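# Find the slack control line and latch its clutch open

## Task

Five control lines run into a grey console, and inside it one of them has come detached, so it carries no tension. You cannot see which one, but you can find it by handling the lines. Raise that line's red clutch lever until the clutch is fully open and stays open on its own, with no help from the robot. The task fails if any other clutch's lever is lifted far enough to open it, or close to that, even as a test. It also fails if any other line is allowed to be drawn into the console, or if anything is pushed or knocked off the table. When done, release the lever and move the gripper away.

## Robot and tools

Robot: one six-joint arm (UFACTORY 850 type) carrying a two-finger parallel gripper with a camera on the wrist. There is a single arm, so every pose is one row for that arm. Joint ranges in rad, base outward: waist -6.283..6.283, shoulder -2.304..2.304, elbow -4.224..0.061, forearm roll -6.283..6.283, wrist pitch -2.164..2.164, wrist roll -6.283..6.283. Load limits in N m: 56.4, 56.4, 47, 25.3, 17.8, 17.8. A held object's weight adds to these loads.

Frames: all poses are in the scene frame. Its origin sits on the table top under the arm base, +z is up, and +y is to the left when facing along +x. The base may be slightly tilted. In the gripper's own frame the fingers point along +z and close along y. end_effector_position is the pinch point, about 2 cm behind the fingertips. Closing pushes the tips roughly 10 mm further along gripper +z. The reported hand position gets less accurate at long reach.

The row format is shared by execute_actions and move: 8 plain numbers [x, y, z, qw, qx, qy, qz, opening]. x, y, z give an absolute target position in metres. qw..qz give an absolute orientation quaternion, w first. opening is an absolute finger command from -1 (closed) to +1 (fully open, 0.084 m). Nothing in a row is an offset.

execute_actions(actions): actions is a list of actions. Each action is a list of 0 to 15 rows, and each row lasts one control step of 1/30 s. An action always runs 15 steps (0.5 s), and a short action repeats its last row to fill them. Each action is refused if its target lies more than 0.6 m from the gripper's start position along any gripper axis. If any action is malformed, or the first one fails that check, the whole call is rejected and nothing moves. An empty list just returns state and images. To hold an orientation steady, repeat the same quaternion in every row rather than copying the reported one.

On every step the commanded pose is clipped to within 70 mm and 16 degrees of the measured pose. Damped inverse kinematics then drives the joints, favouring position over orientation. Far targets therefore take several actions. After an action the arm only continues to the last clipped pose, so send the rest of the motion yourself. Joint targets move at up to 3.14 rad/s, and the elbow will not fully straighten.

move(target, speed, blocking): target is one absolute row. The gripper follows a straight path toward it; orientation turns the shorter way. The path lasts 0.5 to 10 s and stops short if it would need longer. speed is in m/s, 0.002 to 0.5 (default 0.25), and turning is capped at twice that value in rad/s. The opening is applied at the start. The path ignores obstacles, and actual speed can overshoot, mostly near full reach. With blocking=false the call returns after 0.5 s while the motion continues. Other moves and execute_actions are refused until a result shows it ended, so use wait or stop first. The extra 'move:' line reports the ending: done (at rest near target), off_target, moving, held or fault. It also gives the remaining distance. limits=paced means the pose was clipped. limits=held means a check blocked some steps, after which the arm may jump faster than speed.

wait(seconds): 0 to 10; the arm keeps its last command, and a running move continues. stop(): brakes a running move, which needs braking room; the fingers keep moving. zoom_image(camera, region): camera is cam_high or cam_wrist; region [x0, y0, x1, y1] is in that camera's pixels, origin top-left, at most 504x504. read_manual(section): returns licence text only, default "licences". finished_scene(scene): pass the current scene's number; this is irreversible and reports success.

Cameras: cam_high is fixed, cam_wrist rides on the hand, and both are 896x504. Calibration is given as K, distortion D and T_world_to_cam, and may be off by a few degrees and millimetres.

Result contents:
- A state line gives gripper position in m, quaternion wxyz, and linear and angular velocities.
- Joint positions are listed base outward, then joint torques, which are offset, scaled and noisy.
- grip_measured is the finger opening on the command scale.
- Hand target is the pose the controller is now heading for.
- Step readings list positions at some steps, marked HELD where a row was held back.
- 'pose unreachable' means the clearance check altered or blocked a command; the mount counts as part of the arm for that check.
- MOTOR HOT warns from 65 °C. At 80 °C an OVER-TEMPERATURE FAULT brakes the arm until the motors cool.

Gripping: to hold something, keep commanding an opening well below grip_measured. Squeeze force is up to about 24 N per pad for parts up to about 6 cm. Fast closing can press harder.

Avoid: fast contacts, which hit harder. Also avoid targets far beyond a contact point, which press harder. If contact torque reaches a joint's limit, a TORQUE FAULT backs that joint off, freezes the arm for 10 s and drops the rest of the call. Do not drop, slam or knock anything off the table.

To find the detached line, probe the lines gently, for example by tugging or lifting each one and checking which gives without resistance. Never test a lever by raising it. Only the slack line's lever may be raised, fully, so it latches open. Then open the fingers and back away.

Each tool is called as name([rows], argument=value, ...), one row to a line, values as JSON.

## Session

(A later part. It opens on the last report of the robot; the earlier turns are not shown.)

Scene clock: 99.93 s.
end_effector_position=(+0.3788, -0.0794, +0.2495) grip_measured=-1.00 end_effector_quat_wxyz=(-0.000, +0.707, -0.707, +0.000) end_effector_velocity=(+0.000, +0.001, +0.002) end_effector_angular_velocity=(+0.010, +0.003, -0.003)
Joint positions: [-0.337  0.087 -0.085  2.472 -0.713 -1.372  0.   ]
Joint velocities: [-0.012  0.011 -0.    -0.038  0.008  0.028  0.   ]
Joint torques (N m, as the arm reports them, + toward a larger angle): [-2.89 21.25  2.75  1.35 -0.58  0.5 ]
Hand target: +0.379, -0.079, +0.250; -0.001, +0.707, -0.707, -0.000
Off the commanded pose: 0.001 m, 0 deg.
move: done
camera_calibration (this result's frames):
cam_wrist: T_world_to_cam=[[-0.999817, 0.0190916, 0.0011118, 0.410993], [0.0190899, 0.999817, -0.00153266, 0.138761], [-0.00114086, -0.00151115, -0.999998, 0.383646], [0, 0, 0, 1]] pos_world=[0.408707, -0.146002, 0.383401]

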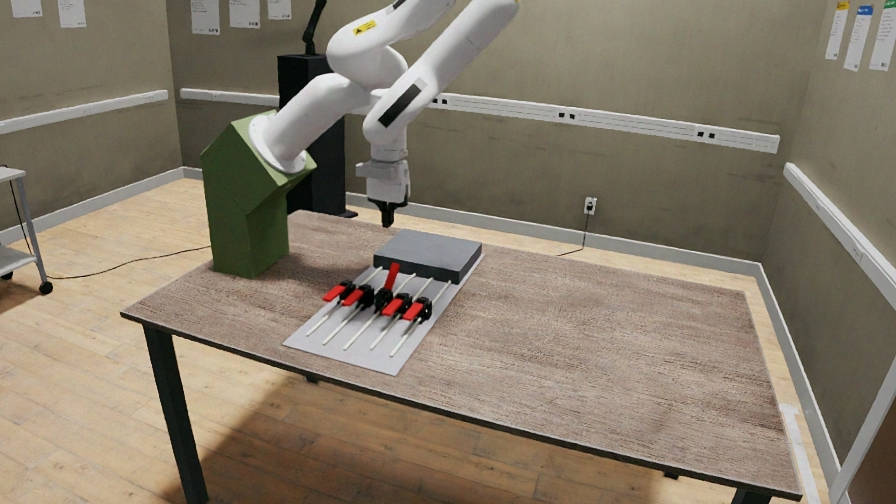

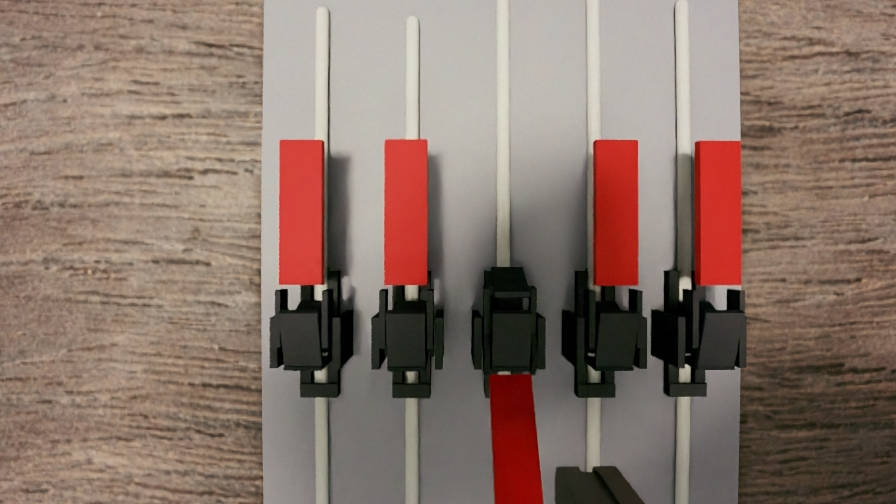

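Still moving; continue, pushing down too.

move(target=[0.379,-0.055,0.12,0,0.7071,-0.7071,0,-1], speed=0.15)

move(target=[0.379,-0.03,0.10,0,0.7071,-0.7071,0,-1], speed=0.025)

zoom_image(camera="cam_high", region=[300, 200, 470, 350])

Scene clock: 105.33 s.
end_effector_position=(+0.3791, -0.0556, +0.1204) grip_measured=-1.00 end_effector_quat_wxyz=(+0.001, +0.707, -0.707, +0.000) end_effector_velocity=(+0.000, +0.000, -0.002) end_effector_angular_velocity=(+0.000, -0.000, +0.001)
Joint positions: [-0.059 -0.447 -0.328  2.877 -0.966 -1.557  0.   ]
Joint velocities: [ 0.004 -0.006 -0.005  0.003 -0.001 -0.     0.   ]
Joint torques (N m, as the arm reports them, + toward a larger angle): [-4.08 27.25  7.63  1.05 -0.66  0.44]
Hand target: +0.379, -0.056, +0.120; +0.001, +0.707, -0.707, +0.000
Off the commanded pose: 0.001 m, 0 deg.
move: done
camera_calibration (this result's frames):
cam_wrist: T_world_to_cam=[[-0.999838, 0.0178708, 0.00201402, 0.410809], [0.017865, 0.999836, -0.00286968, 0.115467], [-0.00206498, -0.00283324, -0.999994, 0.254828], [0, 0, 0, 1]] pos_world=[0.409206, -0.122067, 0.254331]

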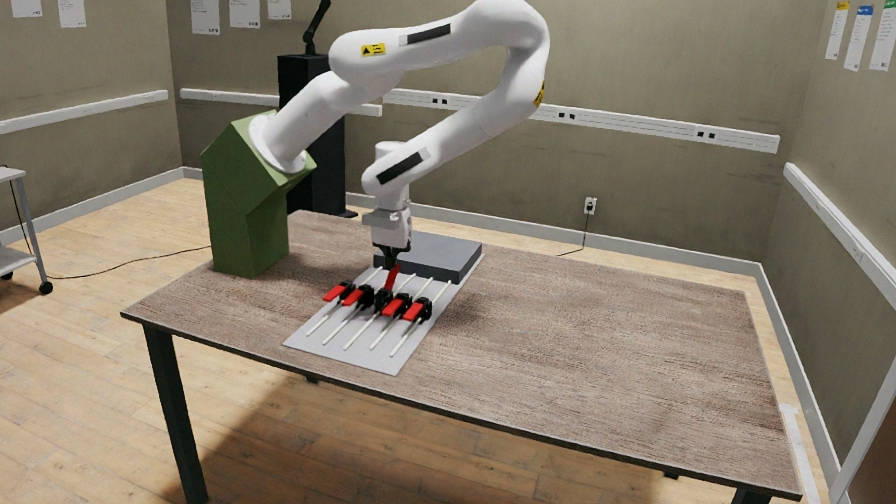

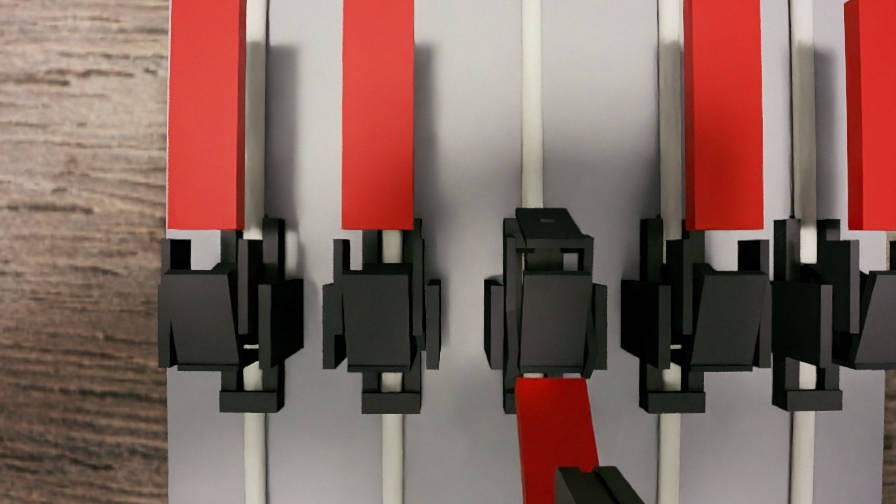

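Scene clock: 106.97 s.
end_effector_position=(+0.3790, -0.0302, +0.1001) grip_measured=-1.00 end_effector_quat_wxyz=(+0.000, +0.707, -0.707, +0.000) end_effector_velocity=(-0.001, +0.001, -0.001) end_effector_angular_velocity=(-0.002, +0.001, -0.002)
Joint positions: [ 0.044 -0.504 -0.363  2.973 -0.992 -1.546  0.   ]
Joint velocities: [ 0.005 -0.002 -0.     0.007 -0.001  0.001  0.   ]
Joint torques (N m, as the arm reports them, + toward a larger angle): [-3.1  26.25  8.73  1.58 -0.73  0.49]
Hand target: +0.379, -0.030, +0.100; +0.000, +0.707, -0.707, +0.000
Off the commanded pose: 0.000 m, 0 deg.
move: done
camera_calibration (this result's frames):
cam_wrist: T_world_to_cam=[[-0.999829, 0.0184278, 0.00167069, 0.410395], [0.0184247, 0.999829, -0.00181151, 0.0896928], [-0.00170379, -0.00178042, -0.999997, 0.234469], [0, 0, 0, 1]] pos_world=[0.409072, -0.0968226, 0.233945]

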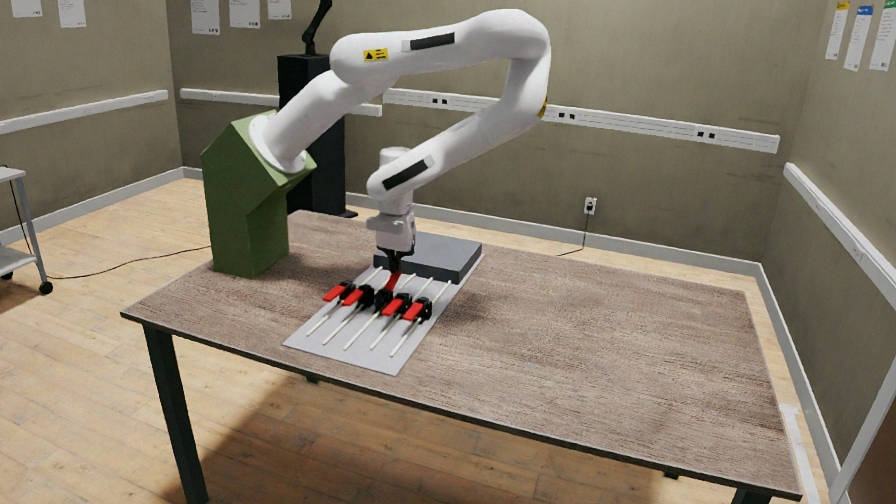

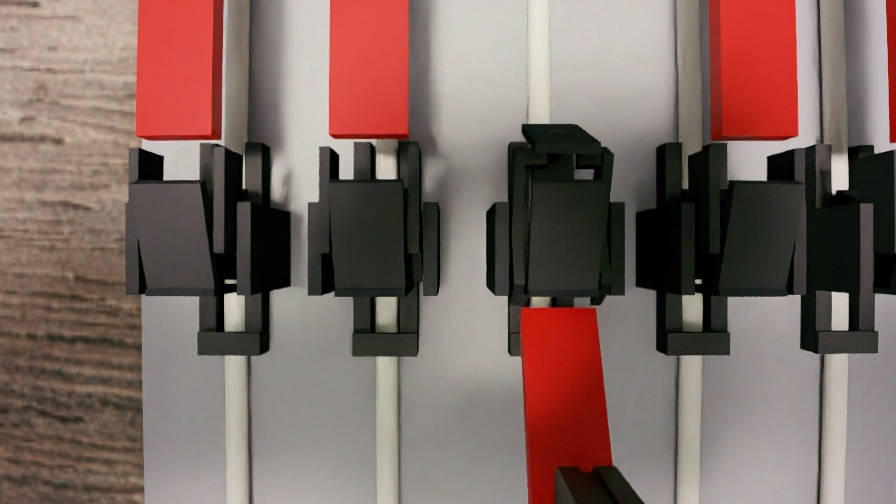

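Region (300, 200, 470, 350) of cam_high's 896x504 image, scaled by 2.965, with more detail than that image has; it fills the top 445 rows of this view, and the rest is white.

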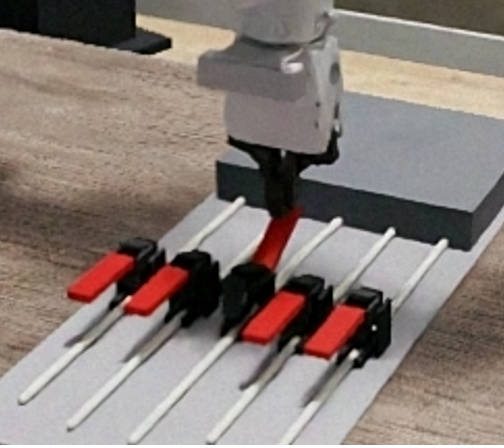

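move(target=[0.379,-0.025,0.088,0,0.7071,-0.7071,0,-1], speed=0.015)

move(target=[0.379,-0.02,0.076,0,0.7071,-0.7071,0,-1], speed=0.015)

move(target=[0.379,-0.02,0.22,0,0.7071,-0.7071,0,-1], speed=0.15)

Scene clock: 111.67 s.
end_effector_position=(+0.3790, -0.0251, +0.0882) grip_measured=-1.00 end_effector_quat_wxyz=(-0.000, +0.707, -0.707, -0.000) end_effector_velocity=(+0.000, +0.001, -0.002) end_effector_angular_velocity=(+0.001, -0.000, +0.001)
Joint positions: [ 0.068 -0.54  -0.39   2.995 -1.001 -1.543  0.   ]
Joint velocities: [ 0.004 -0.005 -0.004  0.002 -0.001  0.     0.   ]
Joint torques (N m, as the arm reports them, + toward a larger angle): [-2.57 25.29  9.05  1.33 -0.43  0.46]
Hand target: +0.379, -0.025, +0.088; +0.000, +0.707, -0.707, +0.000
Off the commanded pose: 0.000 m, 0 deg.
move: done
camera_calibration (this result's frames):
cam_wrist: T_world_to_cam=[[-0.999827, 0.0185156, 0.00165804, 0.4103], [0.0185126, 0.999827, -0.00176285, 0.0845022], [-0.0016904, -0.00173185, -0.999997, 0.222551], [0, 0, 0, 1]] pos_world=[0.409041, -0.0916991, 0.222019]

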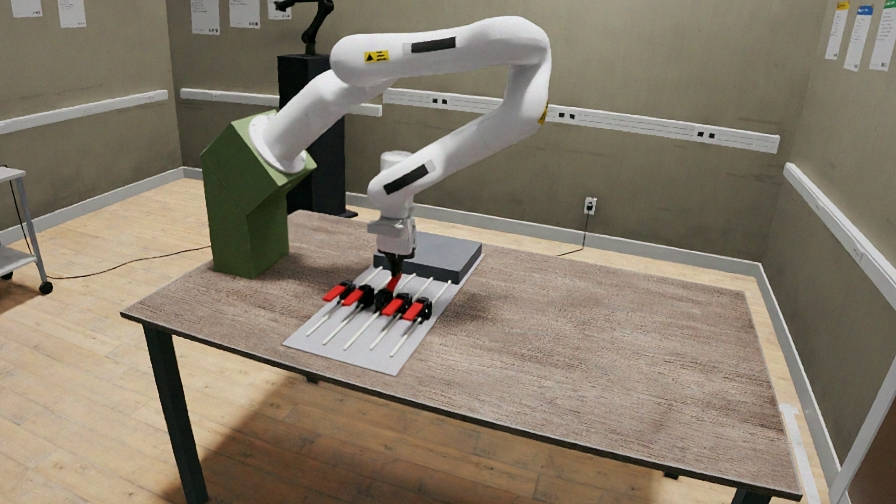

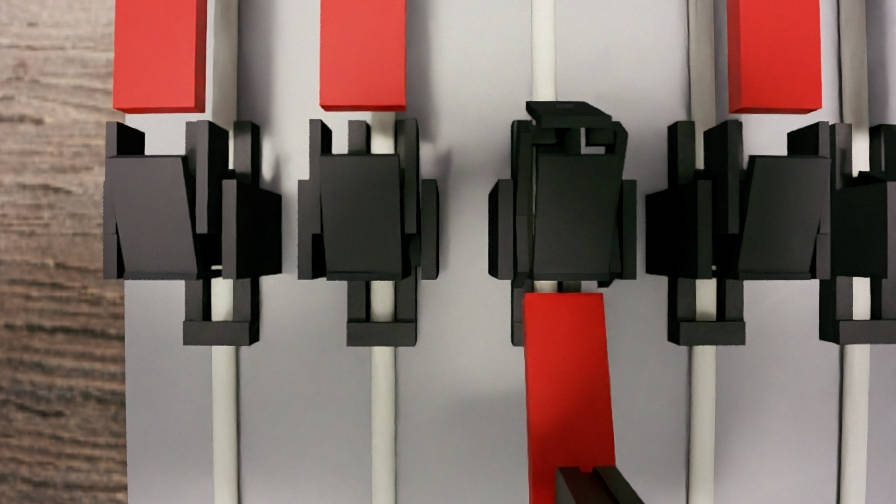

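Scene clock: 112.80 s.
end_effector_position=(+0.3790, -0.0201, +0.0762) grip_measured=-1.00 end_effector_quat_wxyz=(-0.000, +0.707, -0.707, -0.000) end_effector_velocity=(-0.000, -0.000, -0.002) end_effector_angular_velocity=(-0.002, +0.001, -0.001)
Joint positions: [ 0.09  -0.574 -0.417  3.016 -1.008 -1.541  0.   ]
Joint velocities: [ 0.002 -0.004 -0.004  0.004  0.001  0.     0.   ]
Joint torques (N m, as the arm reports them, + toward a larger angle): [-4.31 26.58  8.86  1.51 -0.73  0.64]
Hand target: +0.379, -0.020, +0.076; +0.000, +0.707, -0.707, +0.000
Off the commanded pose: 0.000 m, 0 deg.
move: done
camera_calibration (this result's frames):
cam_wrist: T_world_to_cam=[[-0.999827, 0.0185265, 0.00164868, 0.410231], [0.0185236, 0.999827, -0.00176391, 0.0794776], [-0.00168108, -0.00173306, -0.999997, 0.210557], [0, 0, 0, 1]] pos_world=[0.409042, -0.0866991, 0.21002]

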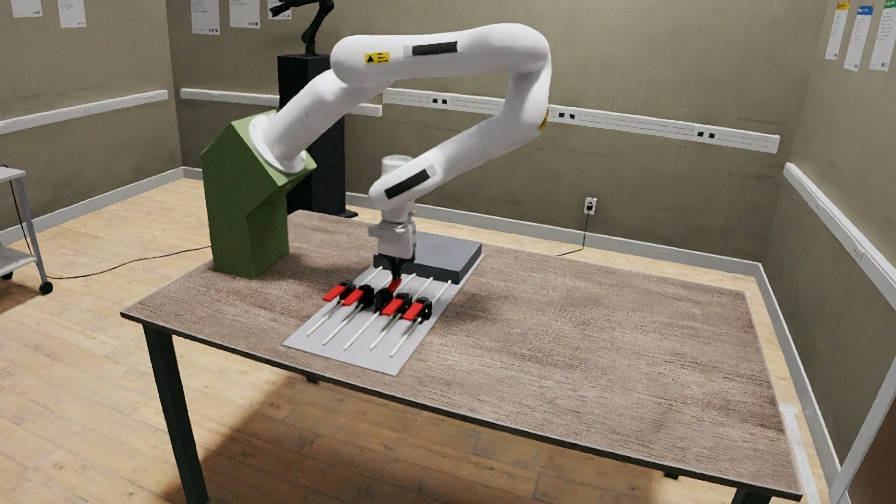

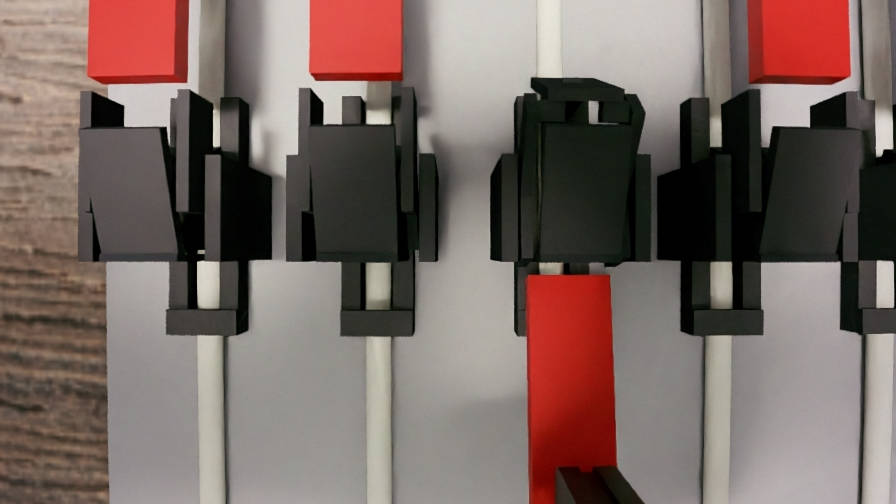

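Scene clock: 114.37 s.
end_effector_position=(+0.3788, -0.0196, +0.2196) grip_measured=-1.00 end_effector_quat_wxyz=(-0.000, +0.707, -0.707, -0.000) end_effector_velocity=(-0.000, -0.000, +0.002) end_effector_angular_velocity=(+0.001, +0.004, -0.002)
Joint positions: [ 0.01  -0.008 -0.088  2.902 -0.775 -1.488  0.   ]
Joint velocities: [-0.004  0.012  0.002 -0.007  0.013  0.007  0.   ]
Joint torques (N m, as the arm reports them, + toward a larger angle): [-3.02 24.75  5.29  0.91 -0.57  0.65]
Hand target: +0.379, -0.020, +0.220; -0.000, +0.707, -0.707, -0.000
Off the commanded pose: 0.001 m, 0 deg.
move: done
camera_calibration (this result's frames):
cam_wrist: T_world_to_cam=[[-0.999817, 0.0190739, 0.00147445, 0.409762], [0.0190719, 0.999817, -0.00134718, 0.078953], [-0.00149988, -0.00131882, -0.999998, 0.353955], [0, 0, 0, 1]] pos_world=[0.408713, -0.0862875, 0.353457]

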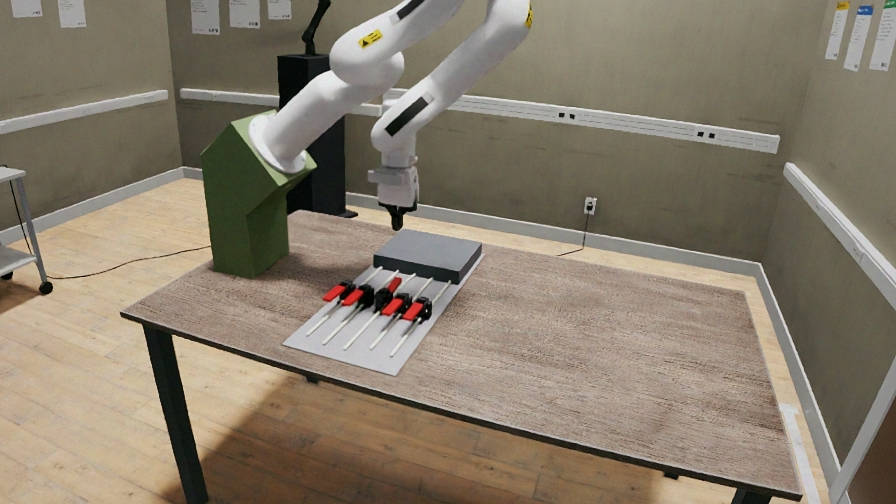

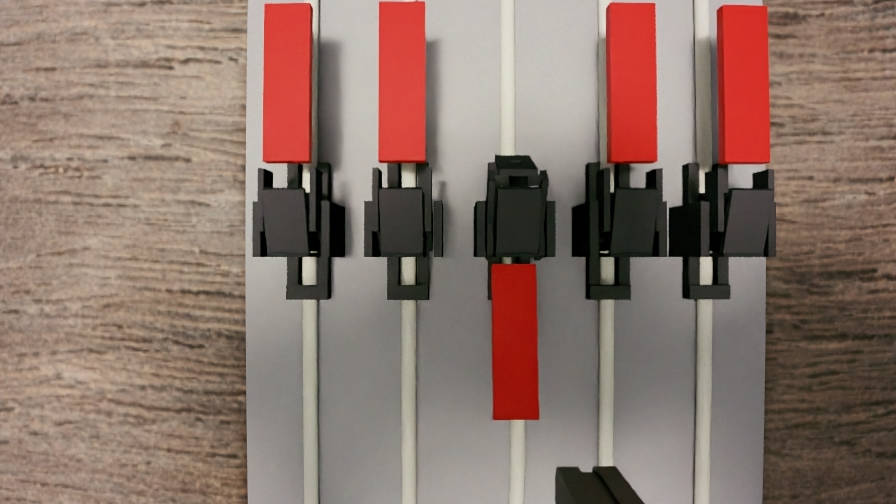

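Essentially flat at ~180°.

finished_scene(scene=1)

The scene is finished: the task was done.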